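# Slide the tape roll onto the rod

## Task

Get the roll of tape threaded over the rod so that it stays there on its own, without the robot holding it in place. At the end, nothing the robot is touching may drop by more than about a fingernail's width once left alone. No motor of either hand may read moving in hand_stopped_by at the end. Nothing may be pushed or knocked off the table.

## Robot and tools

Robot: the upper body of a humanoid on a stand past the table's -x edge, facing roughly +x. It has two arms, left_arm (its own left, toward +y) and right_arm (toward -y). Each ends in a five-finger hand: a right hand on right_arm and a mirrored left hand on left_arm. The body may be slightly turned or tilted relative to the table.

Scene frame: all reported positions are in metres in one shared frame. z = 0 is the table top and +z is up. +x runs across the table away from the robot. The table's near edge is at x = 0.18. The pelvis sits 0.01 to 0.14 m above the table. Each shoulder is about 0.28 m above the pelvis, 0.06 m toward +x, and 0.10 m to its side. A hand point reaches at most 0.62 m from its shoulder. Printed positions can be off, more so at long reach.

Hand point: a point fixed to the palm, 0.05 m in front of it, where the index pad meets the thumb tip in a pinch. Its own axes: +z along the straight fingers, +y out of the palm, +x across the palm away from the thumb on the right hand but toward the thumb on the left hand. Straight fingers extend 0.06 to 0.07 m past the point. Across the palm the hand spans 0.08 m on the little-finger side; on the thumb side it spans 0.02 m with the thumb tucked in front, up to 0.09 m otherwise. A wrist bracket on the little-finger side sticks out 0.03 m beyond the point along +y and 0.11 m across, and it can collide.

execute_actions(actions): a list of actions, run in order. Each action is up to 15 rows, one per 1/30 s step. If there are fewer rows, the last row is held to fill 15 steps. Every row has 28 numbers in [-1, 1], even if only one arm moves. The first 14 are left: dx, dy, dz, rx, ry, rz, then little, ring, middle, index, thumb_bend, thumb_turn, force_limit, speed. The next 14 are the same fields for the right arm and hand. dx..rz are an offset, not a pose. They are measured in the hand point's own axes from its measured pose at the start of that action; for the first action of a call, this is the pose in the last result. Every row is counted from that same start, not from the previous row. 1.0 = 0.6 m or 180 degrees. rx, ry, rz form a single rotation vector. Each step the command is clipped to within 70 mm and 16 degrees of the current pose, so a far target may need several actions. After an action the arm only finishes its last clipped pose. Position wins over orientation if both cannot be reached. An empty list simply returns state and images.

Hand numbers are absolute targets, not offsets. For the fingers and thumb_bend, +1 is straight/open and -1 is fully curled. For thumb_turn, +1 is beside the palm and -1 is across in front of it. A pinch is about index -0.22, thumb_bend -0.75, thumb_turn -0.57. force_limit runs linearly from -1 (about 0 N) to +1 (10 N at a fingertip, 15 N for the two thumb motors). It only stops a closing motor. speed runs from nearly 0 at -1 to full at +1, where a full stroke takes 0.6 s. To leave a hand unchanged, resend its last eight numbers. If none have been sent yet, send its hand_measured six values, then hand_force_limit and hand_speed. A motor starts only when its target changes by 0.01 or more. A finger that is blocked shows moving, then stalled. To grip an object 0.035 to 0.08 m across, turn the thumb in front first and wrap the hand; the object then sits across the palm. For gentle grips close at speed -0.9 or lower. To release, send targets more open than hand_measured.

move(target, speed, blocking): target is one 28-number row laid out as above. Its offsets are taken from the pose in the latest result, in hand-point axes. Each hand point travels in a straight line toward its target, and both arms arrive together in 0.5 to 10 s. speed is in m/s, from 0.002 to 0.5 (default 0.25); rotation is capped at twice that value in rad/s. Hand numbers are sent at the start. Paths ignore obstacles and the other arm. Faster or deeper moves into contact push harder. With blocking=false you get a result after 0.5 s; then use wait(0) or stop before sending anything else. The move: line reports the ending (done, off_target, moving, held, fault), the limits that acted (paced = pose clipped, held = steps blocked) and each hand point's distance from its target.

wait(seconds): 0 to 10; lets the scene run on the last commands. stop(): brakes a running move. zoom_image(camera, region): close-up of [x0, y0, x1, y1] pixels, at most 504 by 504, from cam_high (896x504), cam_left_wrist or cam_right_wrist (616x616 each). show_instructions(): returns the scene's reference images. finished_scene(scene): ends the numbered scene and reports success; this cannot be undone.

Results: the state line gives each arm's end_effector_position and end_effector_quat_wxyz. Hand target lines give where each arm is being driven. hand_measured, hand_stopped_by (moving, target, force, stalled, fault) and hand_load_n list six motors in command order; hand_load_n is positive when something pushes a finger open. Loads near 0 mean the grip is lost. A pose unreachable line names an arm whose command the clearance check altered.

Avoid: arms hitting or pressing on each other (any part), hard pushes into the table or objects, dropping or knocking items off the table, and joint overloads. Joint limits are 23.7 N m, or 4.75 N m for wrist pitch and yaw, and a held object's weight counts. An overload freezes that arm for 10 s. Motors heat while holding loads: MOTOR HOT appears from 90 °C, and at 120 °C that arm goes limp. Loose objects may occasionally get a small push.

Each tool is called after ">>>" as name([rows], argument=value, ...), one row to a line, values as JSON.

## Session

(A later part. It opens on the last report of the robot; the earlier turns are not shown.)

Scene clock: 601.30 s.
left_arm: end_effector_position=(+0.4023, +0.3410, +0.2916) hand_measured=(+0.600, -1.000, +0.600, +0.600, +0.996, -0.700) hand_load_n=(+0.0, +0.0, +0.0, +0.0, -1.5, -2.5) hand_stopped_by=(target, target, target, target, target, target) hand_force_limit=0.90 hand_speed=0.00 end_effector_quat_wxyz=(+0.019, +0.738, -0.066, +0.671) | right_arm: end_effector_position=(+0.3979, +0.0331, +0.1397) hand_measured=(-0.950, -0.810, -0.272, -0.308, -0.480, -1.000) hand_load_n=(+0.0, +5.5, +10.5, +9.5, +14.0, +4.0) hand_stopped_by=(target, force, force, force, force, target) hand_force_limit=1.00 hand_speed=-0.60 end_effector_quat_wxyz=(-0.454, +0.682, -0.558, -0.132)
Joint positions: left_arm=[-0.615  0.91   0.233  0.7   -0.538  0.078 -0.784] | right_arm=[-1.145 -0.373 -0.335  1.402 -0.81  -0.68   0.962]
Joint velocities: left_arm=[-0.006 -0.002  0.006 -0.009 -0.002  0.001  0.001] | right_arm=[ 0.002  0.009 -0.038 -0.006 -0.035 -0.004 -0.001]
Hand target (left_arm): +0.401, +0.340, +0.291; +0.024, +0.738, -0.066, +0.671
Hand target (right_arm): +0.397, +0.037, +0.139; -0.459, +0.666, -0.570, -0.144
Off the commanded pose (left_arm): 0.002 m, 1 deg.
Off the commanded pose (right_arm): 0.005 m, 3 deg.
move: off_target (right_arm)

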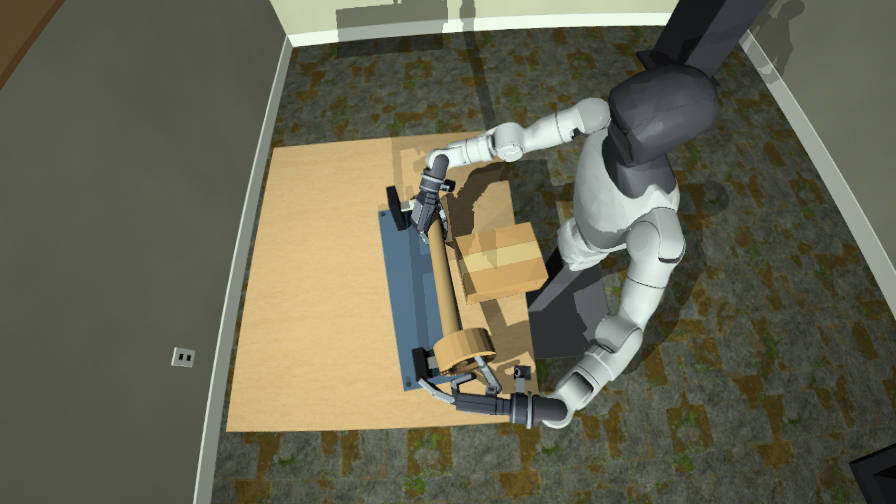

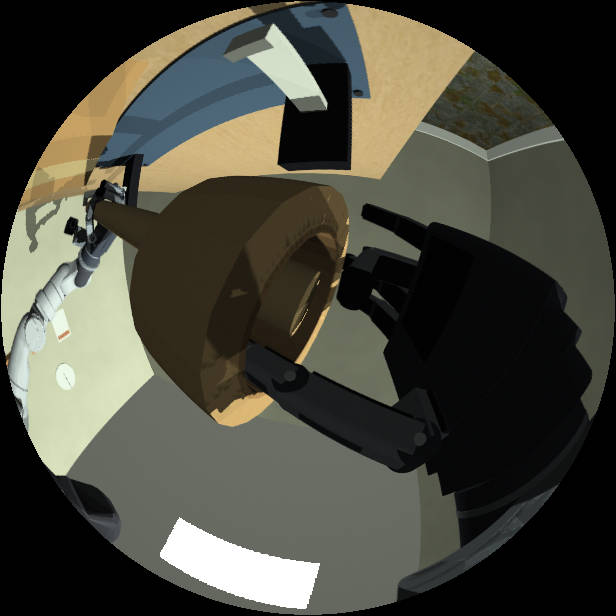

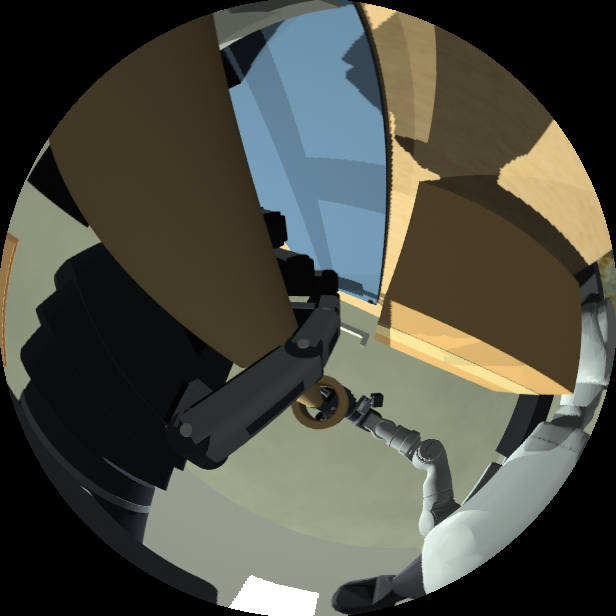

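>>> move(target=[0,-0.03,-0.01,0,0,0,0.6,-1,-0.35,-0.15,1,-0.7,0.9,-0.6,0,0,0,0,0,0,-0.95,-0.95,-0.95,-0.95,-0.95,-1,1,-0.6], speed=0.02)

>>> zoom_image(camera="cam_high", region=[380,260,560,420])

Scene clock: 607.27 s.
left_arm: end_effector_position=(+0.4008, +0.3630, +0.2967) hand_measured=(+0.600, -1.000, -0.348, -0.150, +0.996, -0.700) hand_load_n=(+0.0, +0.0, +6.0, +0.0, +1.5, -1.5) hand_stopped_by=(target, target, target, target, target, target) hand_force_limit=0.90 hand_speed=-0.60 end_effector_quat_wxyz=(+0.016, +0.735, -0.058, +0.676) | right_arm: end_effector_position=(+0.3887, +0.0330, +0.1354) hand_measured=(-0.950, -0.810, -0.272, -0.308, -0.480, -1.000) hand_load_n=(+0.0, +4.0, +10.0, +9.0, +15.0, +4.5) hand_stopped_by=(target, force, force, force, force, target) hand_force_limit=1.00 hand_speed=-0.60 end_effector_quat_wxyz=(-0.442, +0.702, -0.541, -0.136)
Joint positions: left_arm=[-0.732  0.945  0.218  0.946 -0.517 -0.027 -0.882] | right_arm=[-1.145 -0.369 -0.338  1.401 -0.842 -0.711  0.984]
Joint velocities: left_arm=[-0.002  0.003  0.008  0.006  0.008  0.     0.   ] | right_arm=[ 0.002 -0.002 -0.008  0.011 -0.009 -0.001  0.   ]
Hand target (left_arm): +0.400, +0.360, +0.294; +0.020, +0.737, -0.065, +0.673
Hand target (right_arm): +0.398, +0.033, +0.140; -0.454, +0.682, -0.558, -0.132
Off the commanded pose (left_arm): 0.005 m, 1 deg.
Off the commanded pose (right_arm): 0.010 m, 3 deg.
move: off_target (left_arm, right_arm)

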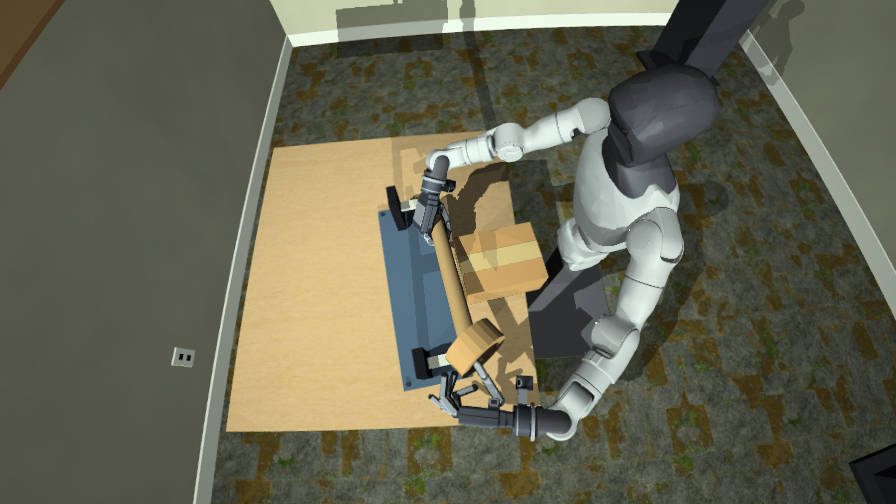

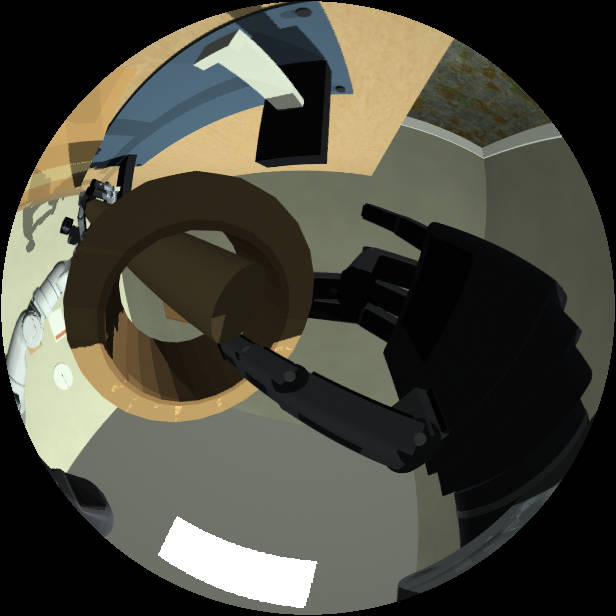

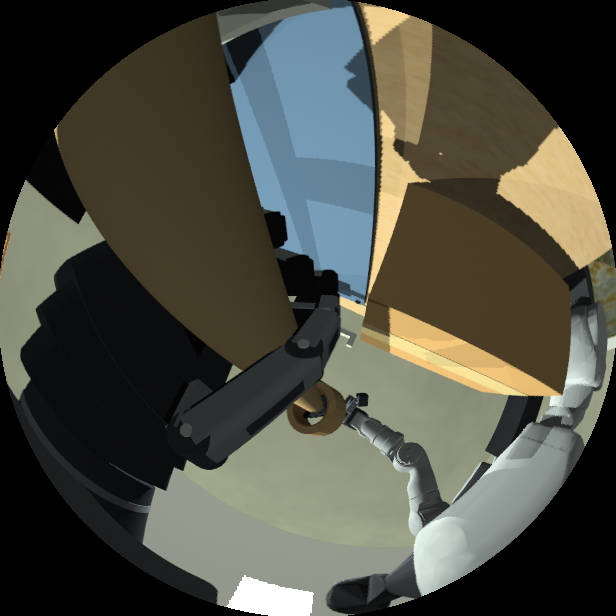

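Region (380, 260, 560, 420) of cam_high's 896x504 image, scaled by 2.800, with more detail than that image has.

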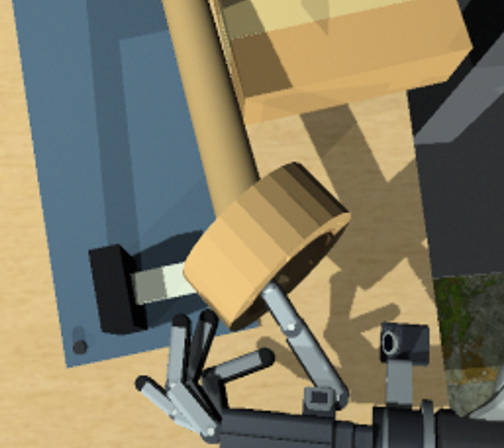

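>>> move(target=[0,0.0,0,0,0,0,0.6,-1,0.1,0.1,1,-0.7,0.9,-0.8,-0.012,-0.01,0.012,0,0,0,-0.95,-0.95,-0.95,-0.95,-0.95,-1,1,-0.6], speed=0.02)

>>> zoom_image(camera="cam_high", region=[380,260,560,420])

Scene clock: 615.20 s.
left_arm: end_effector_position=(+0.4010, +0.3635, +0.2967) hand_measured=(+0.600, -1.000, +0.100, +0.100, +0.996, -0.700) hand_load_n=(+0.0, +0.0, +0.0, +0.0, -0.5, -3.0) hand_stopped_by=(target, target, target, target, target, target) hand_force_limit=0.90 hand_speed=-0.80 end_effector_quat_wxyz=(+0.015, +0.735, -0.057, +0.676) | right_arm: end_effector_position=(+0.3925, +0.0435, +0.1389) hand_measured=(-0.950, -0.810, -0.272, -0.308, -0.480, -1.000) hand_load_n=(+0.0, +3.5, +11.0, +10.0, +13.5, +4.0) hand_stopped_by=(target, force, force, force, force, target) hand_force_limit=1.00 hand_speed=-0.60 end_effector_quat_wxyz=(-0.443, +0.701, -0.542, -0.135)
Joint positions: left_arm=[-0.732  0.945  0.218  0.946 -0.517 -0.027 -0.879] | right_arm=[-1.17  -0.345 -0.336  1.4   -0.855 -0.675  0.969]
Joint velocities: left_arm=[ 0.     0.     0.006  0.003 -0.011  0.     0.   ] | right_arm=[-0.006 -0.005  0.002  0.     0.     0.     0.   ]
Hand target (left_arm): +0.401, +0.363, +0.297; +0.016, +0.735, -0.058, +0.676
Hand target (right_arm): +0.393, +0.043, +0.139; -0.442, +0.701, -0.543, -0.133
Off the commanded pose (left_arm): 0.001 m, 0 deg.
Off the commanded pose (right_arm): 0.001 m, 0 deg.
move: done

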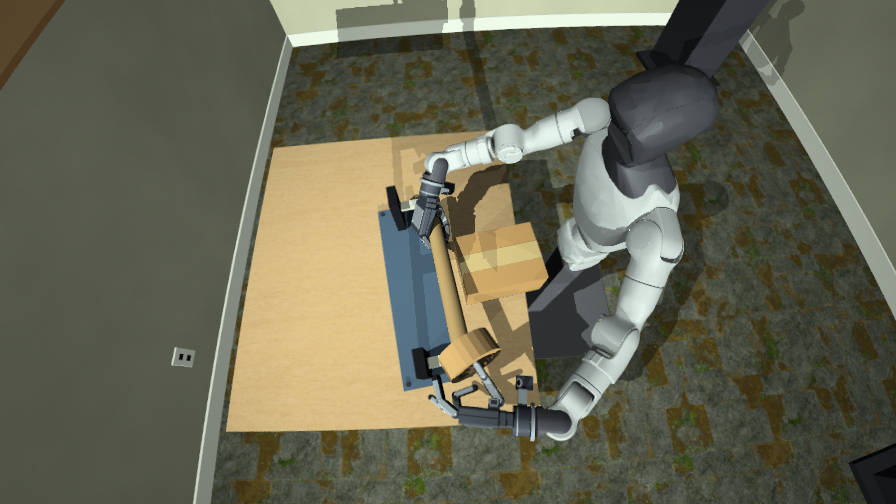

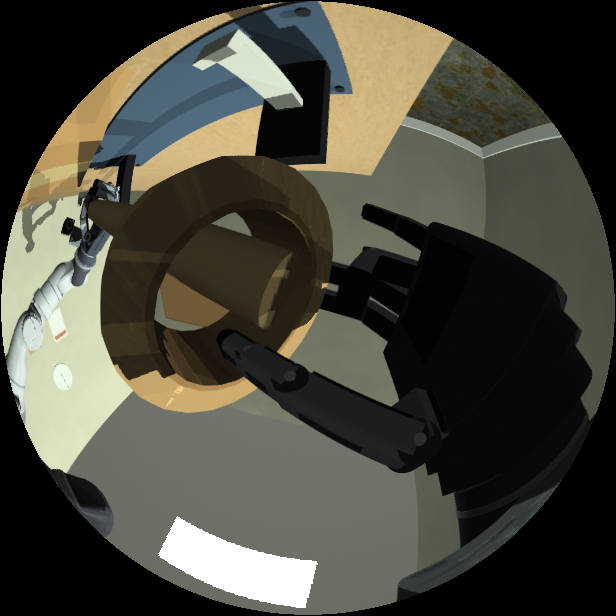

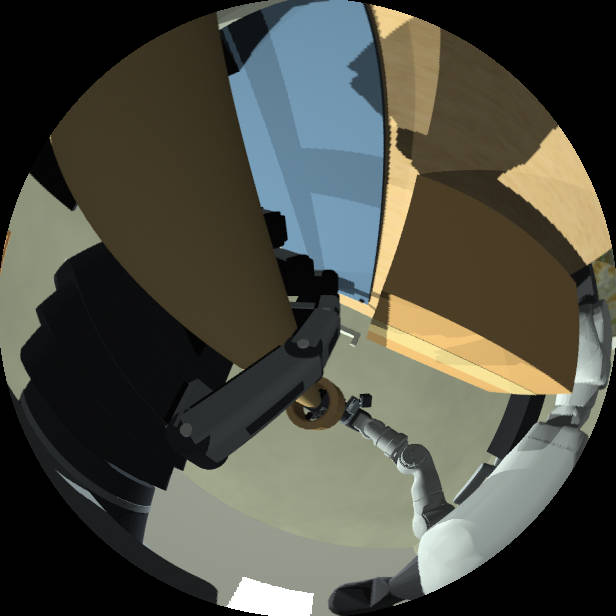

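Region (380, 260, 560, 420) of cam_high's 896x504 image, scaled by 2.800, with more detail than that image has.

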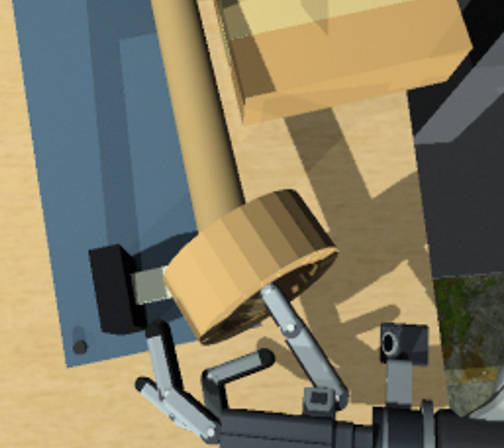

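>>> move(target=[0,-0.015,-0.008,0,0,0,0.6,-1,0.0,0.1,1,-0.7,0.9,-0.8,-0.025,-0.008,0.014,0,0,0,-0.95,-0.95,-0.95,-0.95,-0.95,-1,1,-0.6], speed=0.02)

>>> zoom_image(camera="cam_high", region=[380,260,560,420])

Scene clock: 624.57 s.
left_arm: end_effector_position=(+0.3980, +0.3737, +0.2987) hand_measured=(+0.600, -1.000, +0.000, +0.100, +0.996, -0.700) hand_load_n=(+0.0, +0.0, +0.0, +0.0, -0.5, -3.0) hand_stopped_by=(target, target, target, target, target, target) hand_force_limit=0.90 hand_speed=-0.80 end_effector_quat_wxyz=(+0.016, +0.733, -0.052, +0.678) | right_arm: end_effector_position=(+0.3930, +0.0594, +0.1454) hand_measured=(-0.950, -0.810, -0.272, -0.308, -0.480, -1.000) hand_load_n=(+0.0, +3.5, +11.0, +10.0, +13.5, +4.0) hand_stopped_by=(target, force, force, force, force, target) hand_force_limit=1.00 hand_speed=-0.60 end_effector_quat_wxyz=(-0.442, +0.703, -0.539, -0.141)
Joint positions: left_arm=[-0.807  0.964  0.208  1.106 -0.503 -0.099 -0.944] | right_arm=[-1.205 -0.31  -0.327  1.4   -0.855 -0.633  0.969]
Joint velocities: left_arm=[-0.023  0.012 -0.028  0.048 -0.003 -0.024 -0.014] | right_arm=[ 0.    -0.009 -0.005 -0.003 -0.014  0.     0.   ]
Hand target (left_arm): +0.398, +0.373, +0.298; +0.015, +0.734, -0.056, +0.677
Hand target (right_arm): +0.394, +0.060, +0.146; -0.442, +0.702, -0.540, -0.140
Off the commanded pose (left_arm): 0.002 m, 1 deg.
Off the commanded pose (right_arm): 0.001 m, 1 deg.
move: done

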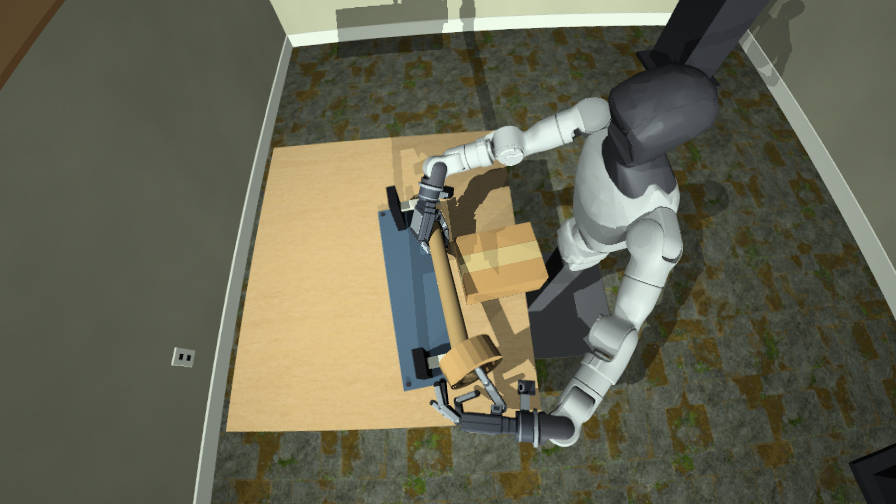

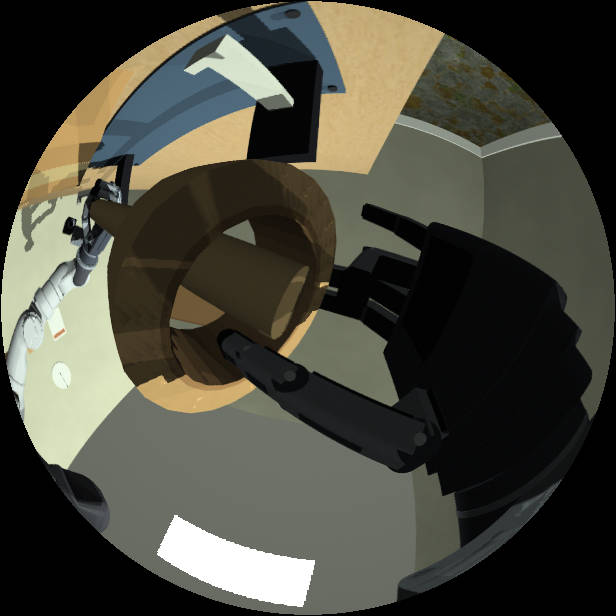

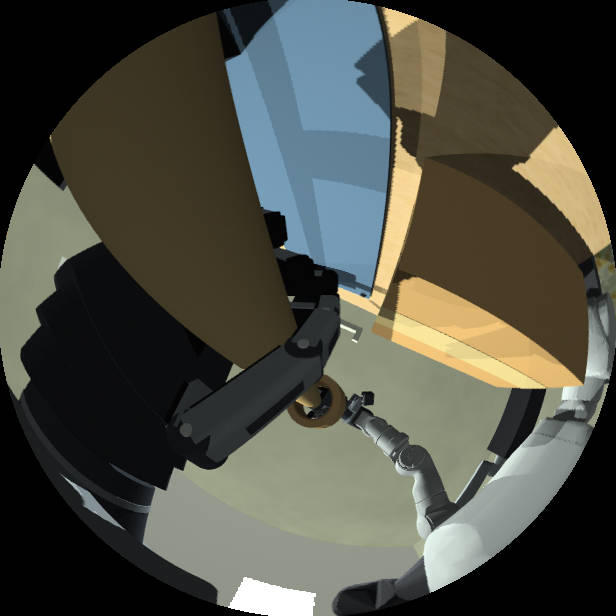

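Region (380, 260, 560, 420) of cam_high's 896x504 image, scaled by 2.800, with more detail than that image has.

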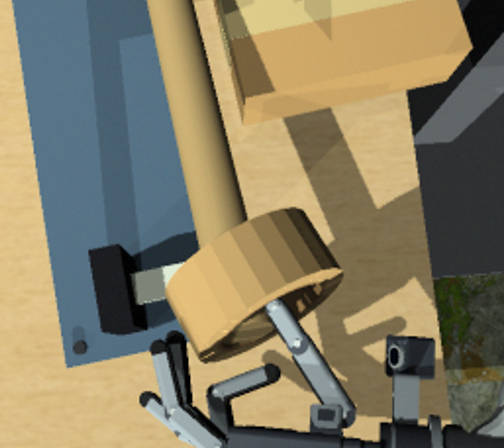

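>>> move(target=[-0.015,-0.005,-0.012,0,0,0,0.6,-1,0.2,0.2,1,-0.7,0.9,-0.8,-0.032,-0.02,-0.003,0,0,0,-0.95,-0.95,-0.95,-0.95,-0.95,-1,1,-0.6], speed=0.02)

>>> zoom_image(camera="cam_high", region=[380,260,560,420])

Scene clock: 632.47 s.
left_arm: end_effector_position=(+0.3913, +0.3786, +0.2920) hand_measured=(+0.600, -1.000, +0.200, +0.200, +0.996, -0.700) hand_load_n=(+0.0, +0.0, +0.0, +0.0, -0.5, -2.0) hand_stopped_by=(target, target, target, target, target, target) hand_force_limit=0.90 hand_speed=-0.80 end_effector_quat_wxyz=(+0.015, +0.731, -0.050, +0.681) | right_arm: end_effector_position=(+0.3942, +0.0674, +0.1590) hand_measured=(-0.950, -0.810, -0.272, -0.308, -0.480, -1.000) hand_load_n=(+0.0, +3.0, +11.0, +10.5, +14.0, +4.5) hand_stopped_by=(target, force, force, force, force, target) hand_force_limit=1.00 hand_speed=-0.60 end_effector_quat_wxyz=(-0.431, +0.712, -0.535, -0.147)
Joint positions: left_arm=[-0.829  0.966  0.207  1.218 -0.503 -0.183 -0.991] | right_arm=[-1.262 -0.298 -0.327  1.4   -0.855 -0.583  1.02 ]
Joint velocities: left_arm=[-0.018 -0.002  0.     0.035  0.005 -0.02  -0.013] | right_arm=[-0.008  0.005 -0.009 -0.002  0.002  0.     0.   ]
Hand target (left_arm): +0.391, +0.379, +0.291; +0.015, +0.732, -0.051, +0.679
Hand target (right_arm): +0.396, +0.071, +0.164; -0.440, +0.706, -0.534, -0.150
Off the commanded pose (left_arm): 0.002 m, 0 deg.
Off the commanded pose (right_arm): 0.007 m, 2 deg.
move: off_target (right_arm)

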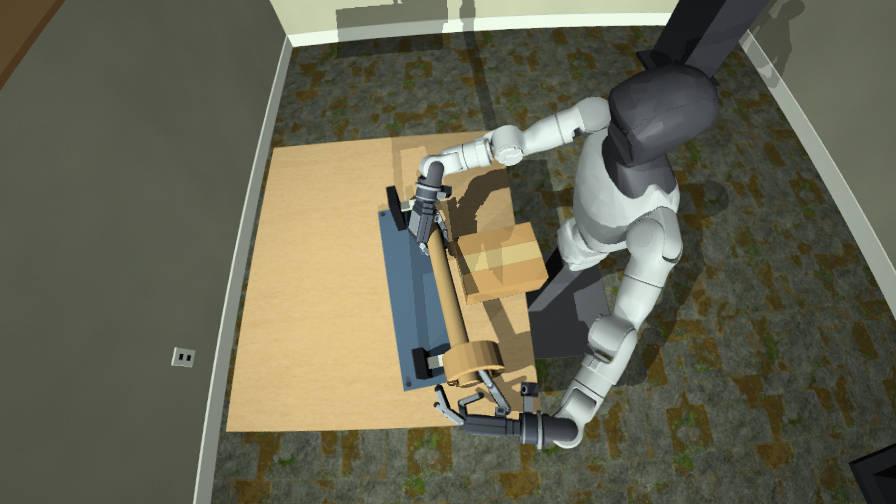

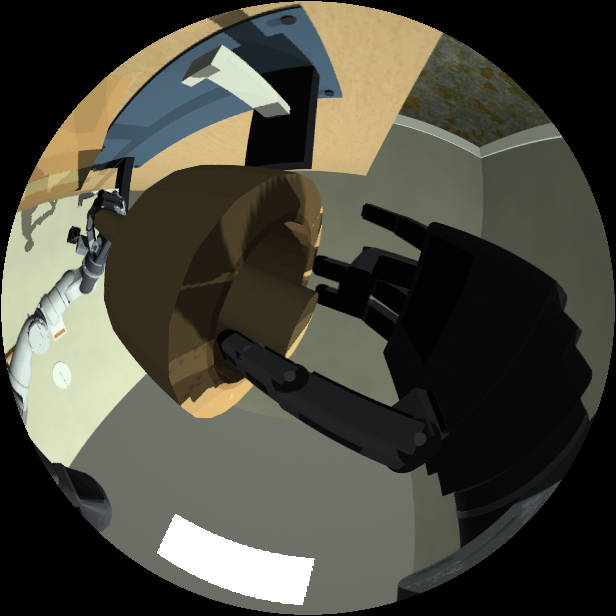

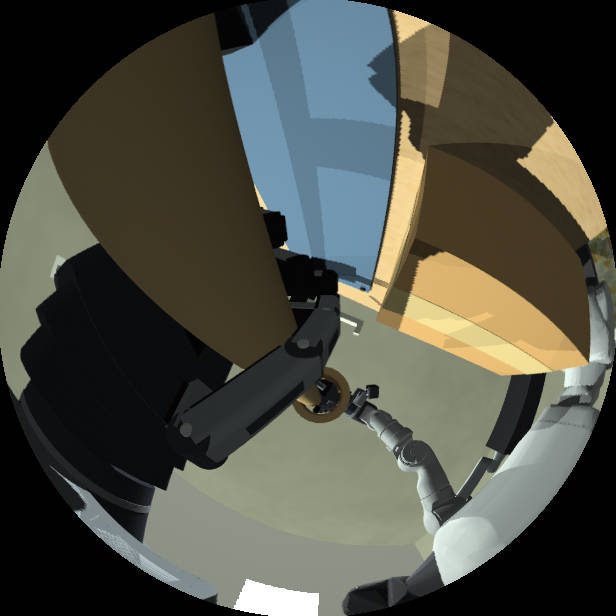

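Region (380, 260, 560, 420) of cam_high's 896x504 image, scaled by 2.800, with more detail than that image has.

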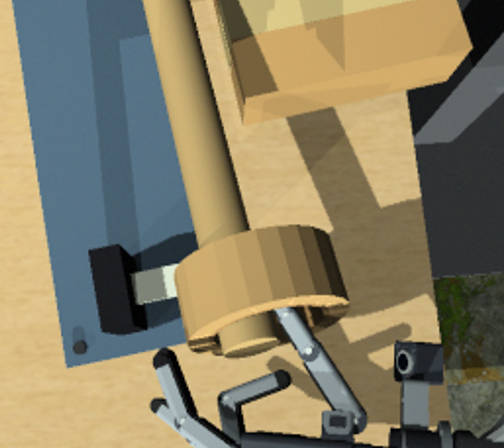

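Rod is now through the ring; withdrawing the thumb while advancing the rod.

>>> move(target=[-0.005,-0.03,-0.02,0,0,0,0.6,-1,0.2,0.2,1,-0.7,0.9,-0.8,-0.03,-0.014,0.008,0,0,0,-0.95,-0.95,-0.95,-0.95,-0.95,-1,1,-0.6], speed=0.02)

>>> zoom_image(camera="cam_high", region=[380,260,560,420])

Scene clock: 638.20 s.
left_arm: end_effector_position=(+0.3829, +0.3969, +0.2949) hand_measured=(+0.600, -1.000, +0.200, +0.200, +0.996, -0.700) hand_load_n=(+0.0, +0.0, +0.0, +0.0, -0.5, -2.0) hand_stopped_by=(target, target, target, target, target, target) hand_force_limit=0.90 hand_speed=-0.80 end_effector_quat_wxyz=(+0.001, +0.733, -0.034, +0.680) | right_arm: end_effector_position=(+0.3930, +0.0820, +0.1676) hand_measured=(-0.950, -0.810, -0.272, -0.308, -0.480, -1.000) hand_load_n=(+0.0, +3.5, +11.0, +10.5, +14.0, +4.5) hand_stopped_by=(target, force, force, force, force, target) hand_force_limit=1.00 hand_speed=-0.60 end_effector_quat_wxyz=(-0.424, +0.718, -0.531, -0.153)
Joint positions: left_arm=[-0.912  1.007  0.208  1.409 -0.477 -0.263 -1.043] | right_arm=[-1.308 -0.264 -0.32   1.4   -0.861 -0.531  1.036]
Joint velocities: left_arm=[ 0.003  0.005 -0.005  0.008  0.006  0.     0.   ] | right_arm=[-0.002 -0.006  0.     0.008 -0.002  0.     0.   ]
Hand target (left_arm): +0.382, +0.398, +0.292; +0.001, +0.737, -0.033, +0.676
Hand target (right_arm): +0.396, +0.083, +0.171; -0.429, +0.713, -0.533, -0.152
Off the commanded pose (left_arm): 0.005 m, 2 deg.
Off the commanded pose (right_arm): 0.005 m, 1 deg.
move: off_target (left_arm, right_arm)

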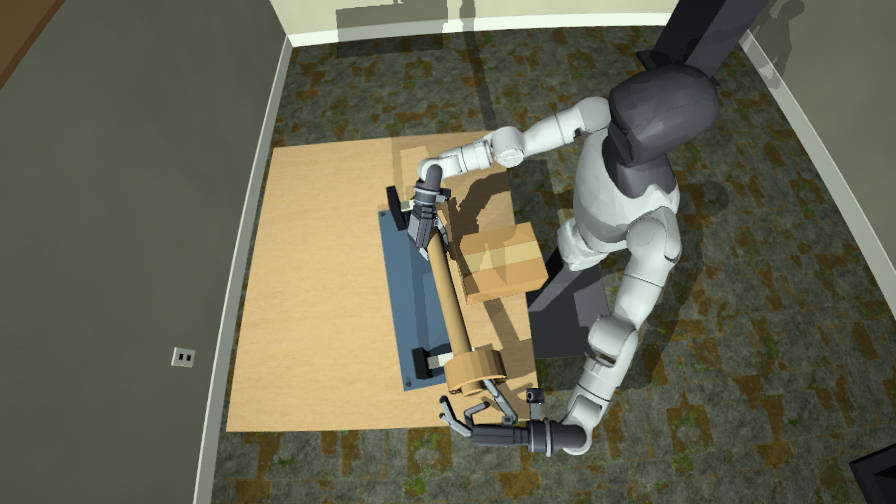

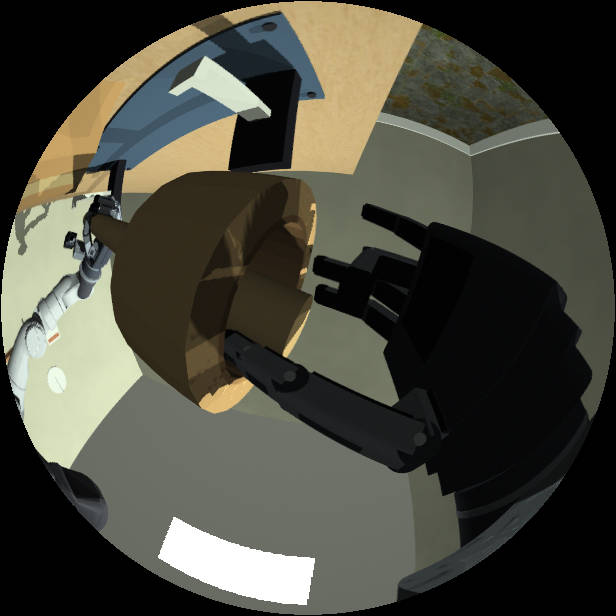

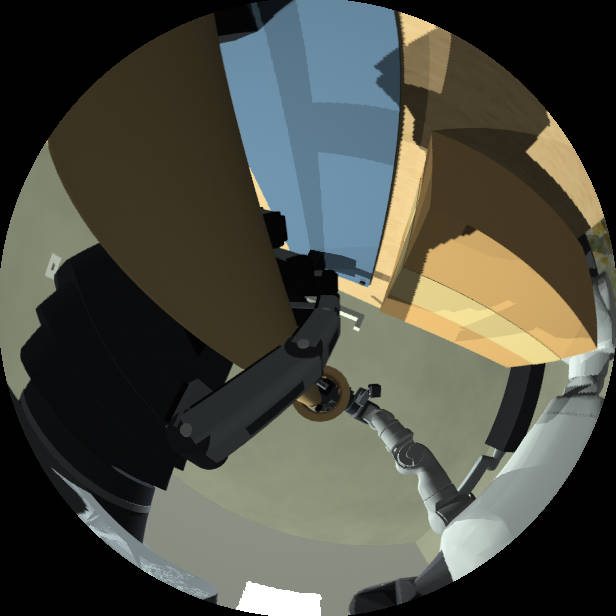

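Region (380, 260, 560, 420) of cam_high's 896x504 image, scaled by 2.800, with more detail than that image has.

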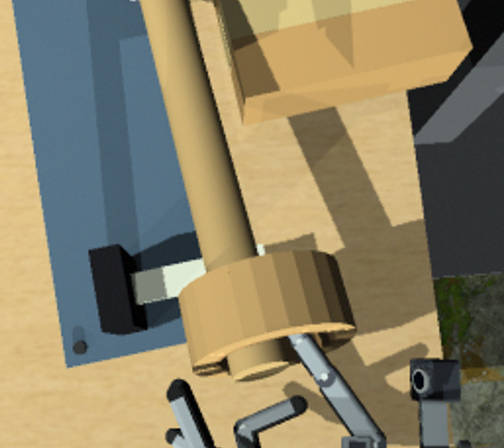

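>>> move(target=[0,-0.025,-0.015,0,0,0,0.6,-1,0.2,0.2,1,-0.7,0.9,-0.8,-0.03,-0.014,0.008,0,0,0,-0.95,-0.95,-0.95,-0.95,-0.95,-1,1,-0.6], speed=0.02)

>>> zoom_image(camera="cam_high", region=[380,280,560,440])

Scene clock: 642.70 s.
left_arm: end_effector_position=(+0.3760, +0.4111, +0.2993) hand_measured=(+0.600, -1.000, +0.200, +0.200, +0.996, -0.700) hand_load_n=(+0.0, +0.0, +0.0, +0.0, -1.0, -2.0) hand_stopped_by=(target, target, target, target, target, target) hand_force_limit=0.90 hand_speed=-0.80 end_effector_quat_wxyz=(-0.012, +0.735, -0.020, +0.677) | right_arm: end_effector_position=(+0.3915, +0.0971, +0.1766) hand_measured=(-0.950, -0.810, -0.272, -0.308, -0.480, -1.000) hand_load_n=(+0.0, +3.5, +10.5, +10.0, +14.0, +4.5) hand_stopped_by=(target, force, force, force, force, target) hand_force_limit=1.00 hand_speed=-0.60 end_effector_quat_wxyz=(-0.417, +0.723, -0.527, -0.157)
Joint positions: left_arm=[-0.903  1.042  0.224  1.414 -0.477 -0.245 -1.039] | right_arm=[-1.354 -0.229 -0.317  1.4   -0.872 -0.478  1.047]
Joint velocities: left_arm=[ 0.003 -0.002  0.008  0.002 -0.015  0.004  0.   ] | right_arm=[-0.003 -0.014  0.002  0.005 -0.015  0.     0.   ]
Hand target (left_arm): +0.375, +0.412, +0.297; -0.012, +0.738, -0.019, +0.675
Hand target (right_arm): +0.395, +0.098, +0.180; -0.422, +0.719, -0.530, -0.155
Off the commanded pose (left_arm): 0.004 m, 2 deg.
Off the commanded pose (right_arm): 0.005 m, 1 deg.
move: off_target (left_arm, right_arm)

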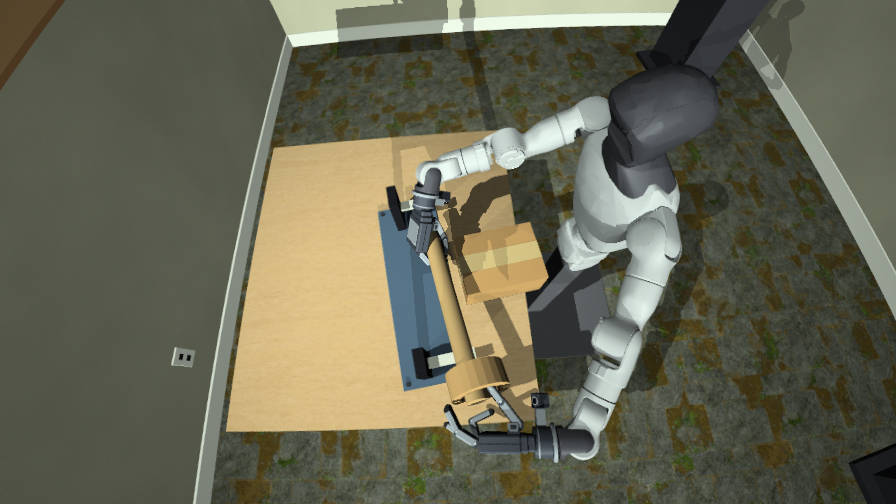

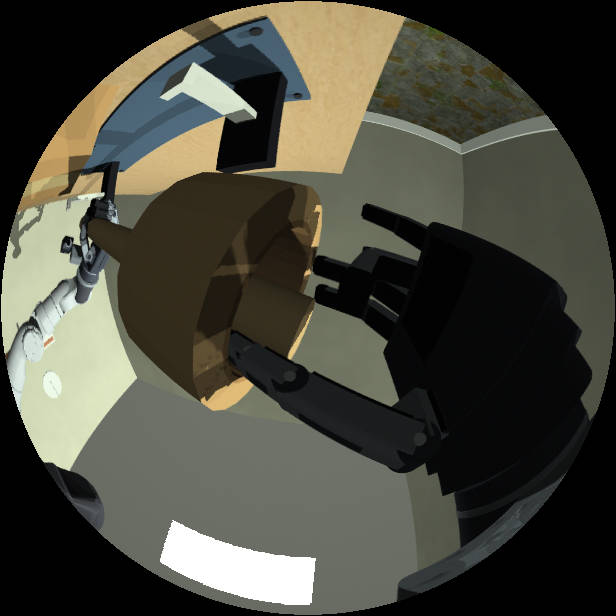

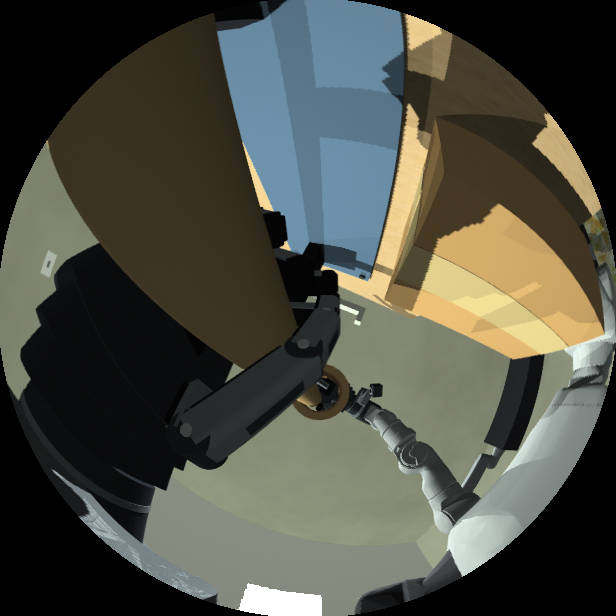

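Region (380, 280, 560, 440) of cam_high's 896x504 image, scaled by 2.800, with more detail than that image has.

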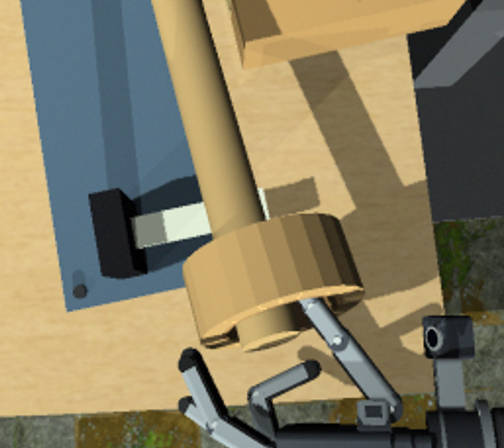

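>>> move(target=[-0.008,-0.03,-0.015,0,0,0,0.6,-1,0.2,0.2,1,-0.7,0.9,-0.8,-0.005,-0.005,0,0,0,0,-0.95,-0.95,-0.95,-0.95,-0.95,-1,1,-0.6], speed=0.02)

>>> zoom_image(camera="cam_high", region=[380,280,560,440])

Scene clock: 647.13 s.
left_arm: end_effector_position=(+0.3684, +0.4270, +0.2987) hand_measured=(+0.600, -1.000, +0.200, +0.200, +0.996, -0.700) hand_load_n=(+0.0, +0.0, +0.0, +0.0, +0.0, -2.0) hand_stopped_by=(target, target, target, target, target, target) hand_force_limit=0.90 hand_speed=-0.80 end_effector_quat_wxyz=(-0.029, +0.740, -0.001, +0.672) | right_arm: end_effector_position=(+0.3901, +0.0984, +0.1761) hand_measured=(-0.950, -0.810, -0.272, -0.308, -0.480, -1.000) hand_load_n=(+0.0, +3.0, +11.0, +10.5, +14.0, +4.5) hand_stopped_by=(target, force, force, force, force, target) hand_force_limit=1.00 hand_speed=-0.60 end_effector_quat_wxyz=(-0.412, +0.728, -0.526, -0.156)
Joint positions: left_arm=[-0.877  1.069  0.244  1.415 -0.477 -0.23  -1.02 ] | right_arm=[-1.361 -0.223 -0.316  1.4   -0.883 -0.471  1.052]
Joint velocities: left_arm=[-0.002  0.     0.021  0.008  0.002  0.004  0.   ] | right_arm=[0.    0.008 0.003 0.002 0.006 0.    0.   ]
Hand target (left_arm): +0.367, +0.429, +0.297; -0.032, +0.742, +0.001, +0.669
Hand target (right_arm): +0.393, +0.099, +0.180; -0.417, +0.723, -0.528, -0.156
Off the commanded pose (left_arm): 0.004 m, 3 deg.
Off the commanded pose (right_arm): 0.005 m, 1 deg.
move: off_target (left_arm, right_arm)

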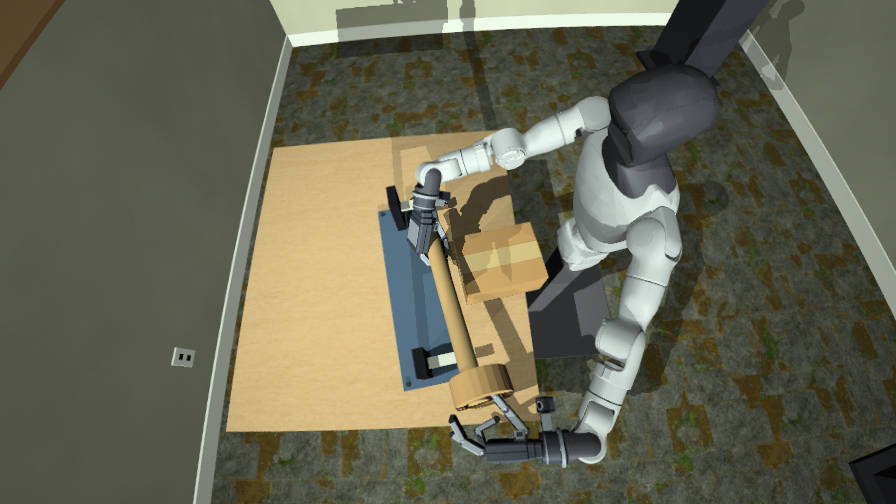

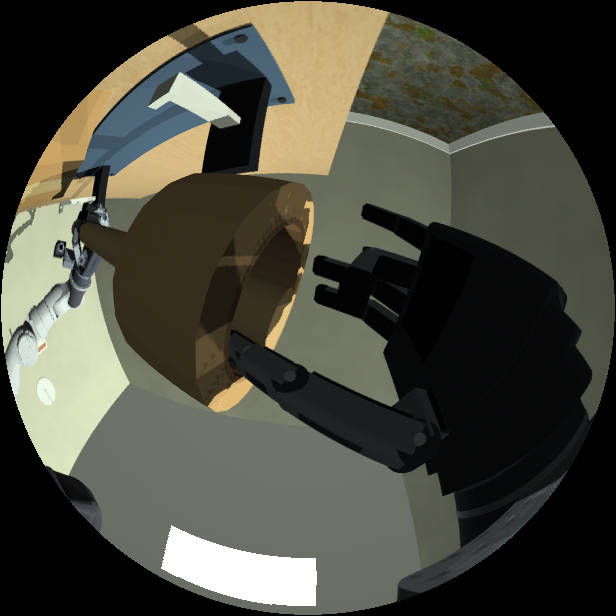

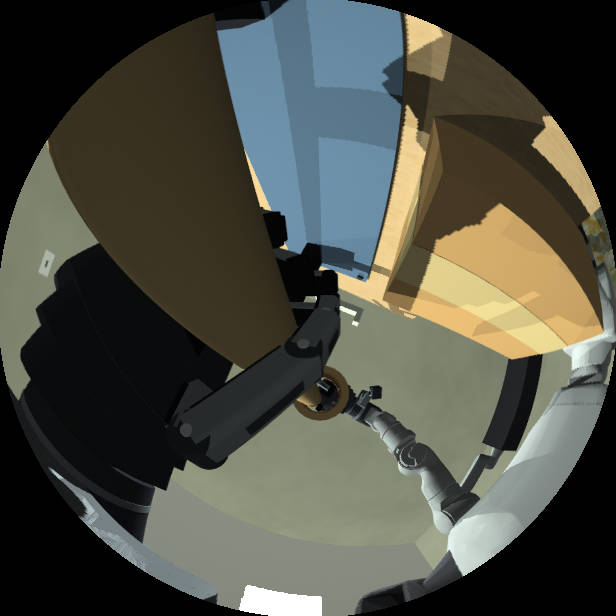

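Region (380, 280, 560, 440) of cam_high's 896x504 image, scaled by 2.800, with more detail than that image has.

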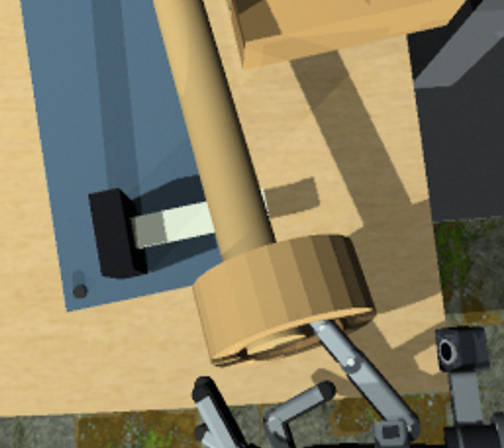

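>>> move(target=[-0.045,0.03,0.01,0,0,0,0.6,-1,0.2,0.2,1,-0.7,0.9,-0.8,-0.012,-0.012,0,0,0,0,-0.95,-0.95,-0.95,-0.95,-0.95,-1,1,-0.6], speed=0.02)

>>> zoom_image(camera="cam_high", region=[380,280,560,440])

Scene clock: 654.87 s.
left_arm: end_effector_position=(+0.3713, +0.4148, +0.2703) hand_measured=(+0.600, -1.000, +0.200, +0.200, +0.996, -0.700) hand_load_n=(+0.0, +0.0, +0.5, +0.0, -0.5, -0.5) hand_stopped_by=(target, target, target, target, target, target) hand_force_limit=0.90 hand_speed=-0.80 end_effector_quat_wxyz=(-0.031, +0.737, +0.005, +0.675) | right_arm: end_effector_position=(+0.3895, +0.0962, +0.1726) hand_measured=(-0.950, -0.810, -0.272, -0.308, -0.480, -1.000) hand_load_n=(+0.0, +3.5, +11.0, +11.0, +14.0, +4.5) hand_stopped_by=(target, force, force, force, force, target) hand_force_limit=1.00 hand_speed=-0.60 end_effector_quat_wxyz=(-0.393, +0.737, -0.529, -0.148)
Joint positions: left_arm=[-0.926  0.996  0.219  1.618 -0.478 -0.428 -1.027] | right_arm=[-1.377 -0.216 -0.329  1.401 -0.933 -0.442  1.065]
Joint velocities: left_arm=[-0.167  0.005 -0.048  0.264  0.034 -0.144 -0.042] | right_arm=[ 0.003  0.    -0.028  0.006 -0.021  0.     0.   ]
Hand target (left_arm): +0.371, +0.412, +0.269; -0.029, +0.739, +0.000, +0.673
Hand target (right_arm): +0.393, +0.104, +0.184; -0.412, +0.727, -0.527, -0.153
Off the commanded pose (left_arm): 0.005 m, 1 deg.
Off the commanded pose (right_arm): 0.014 m, 3 deg.
MOTOR HOT: a motor of the right arm reached 90 °C. Now the hottest motor of the right arm, joint 1 (shoulder pitch), reports 91 °C. The temperature limit of the motors' drives, at which the controller stops that arm, is 120 °C. To cool a motor, set the load down, stop pushing, or move to a pose that needs little force.
move: off_target (left_arm, right_arm)

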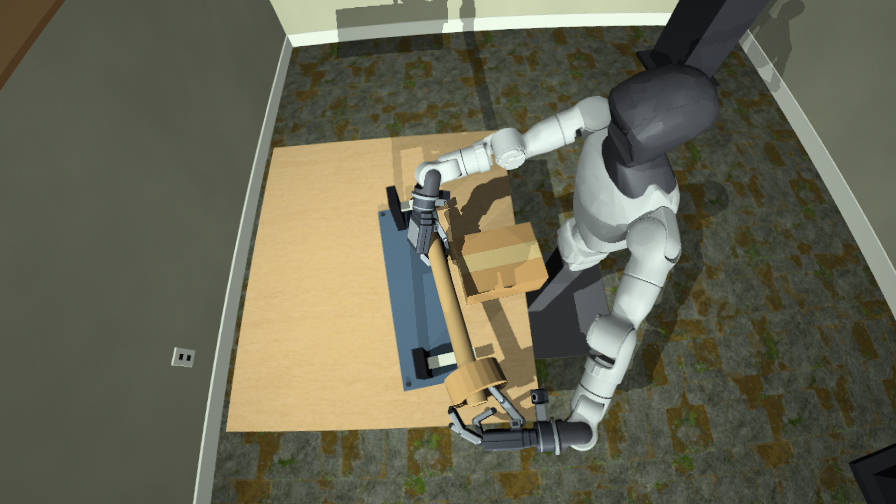

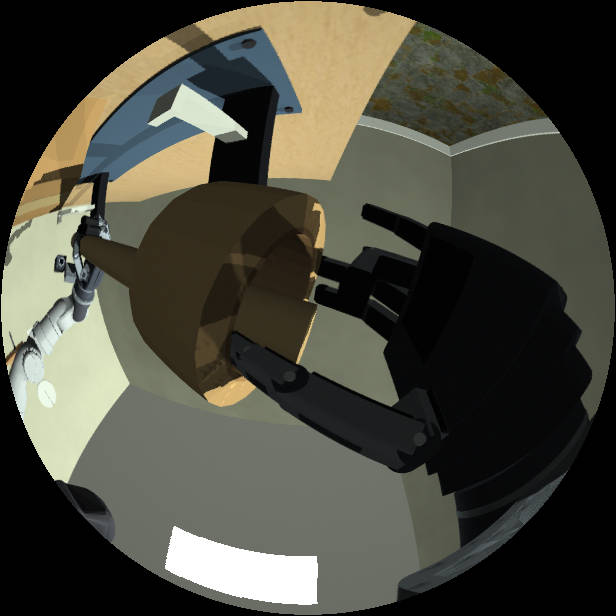

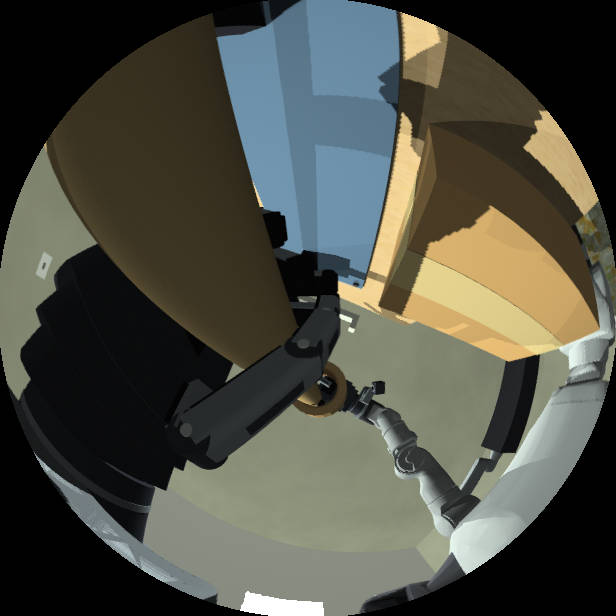

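Region (380, 280, 560, 440) of cam_high's 896x504 image, scaled by 2.800, with more detail than that image has.

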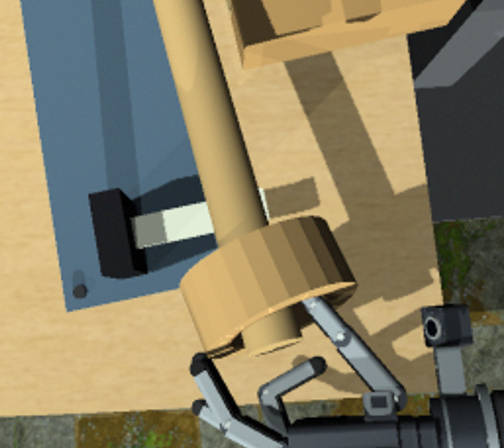

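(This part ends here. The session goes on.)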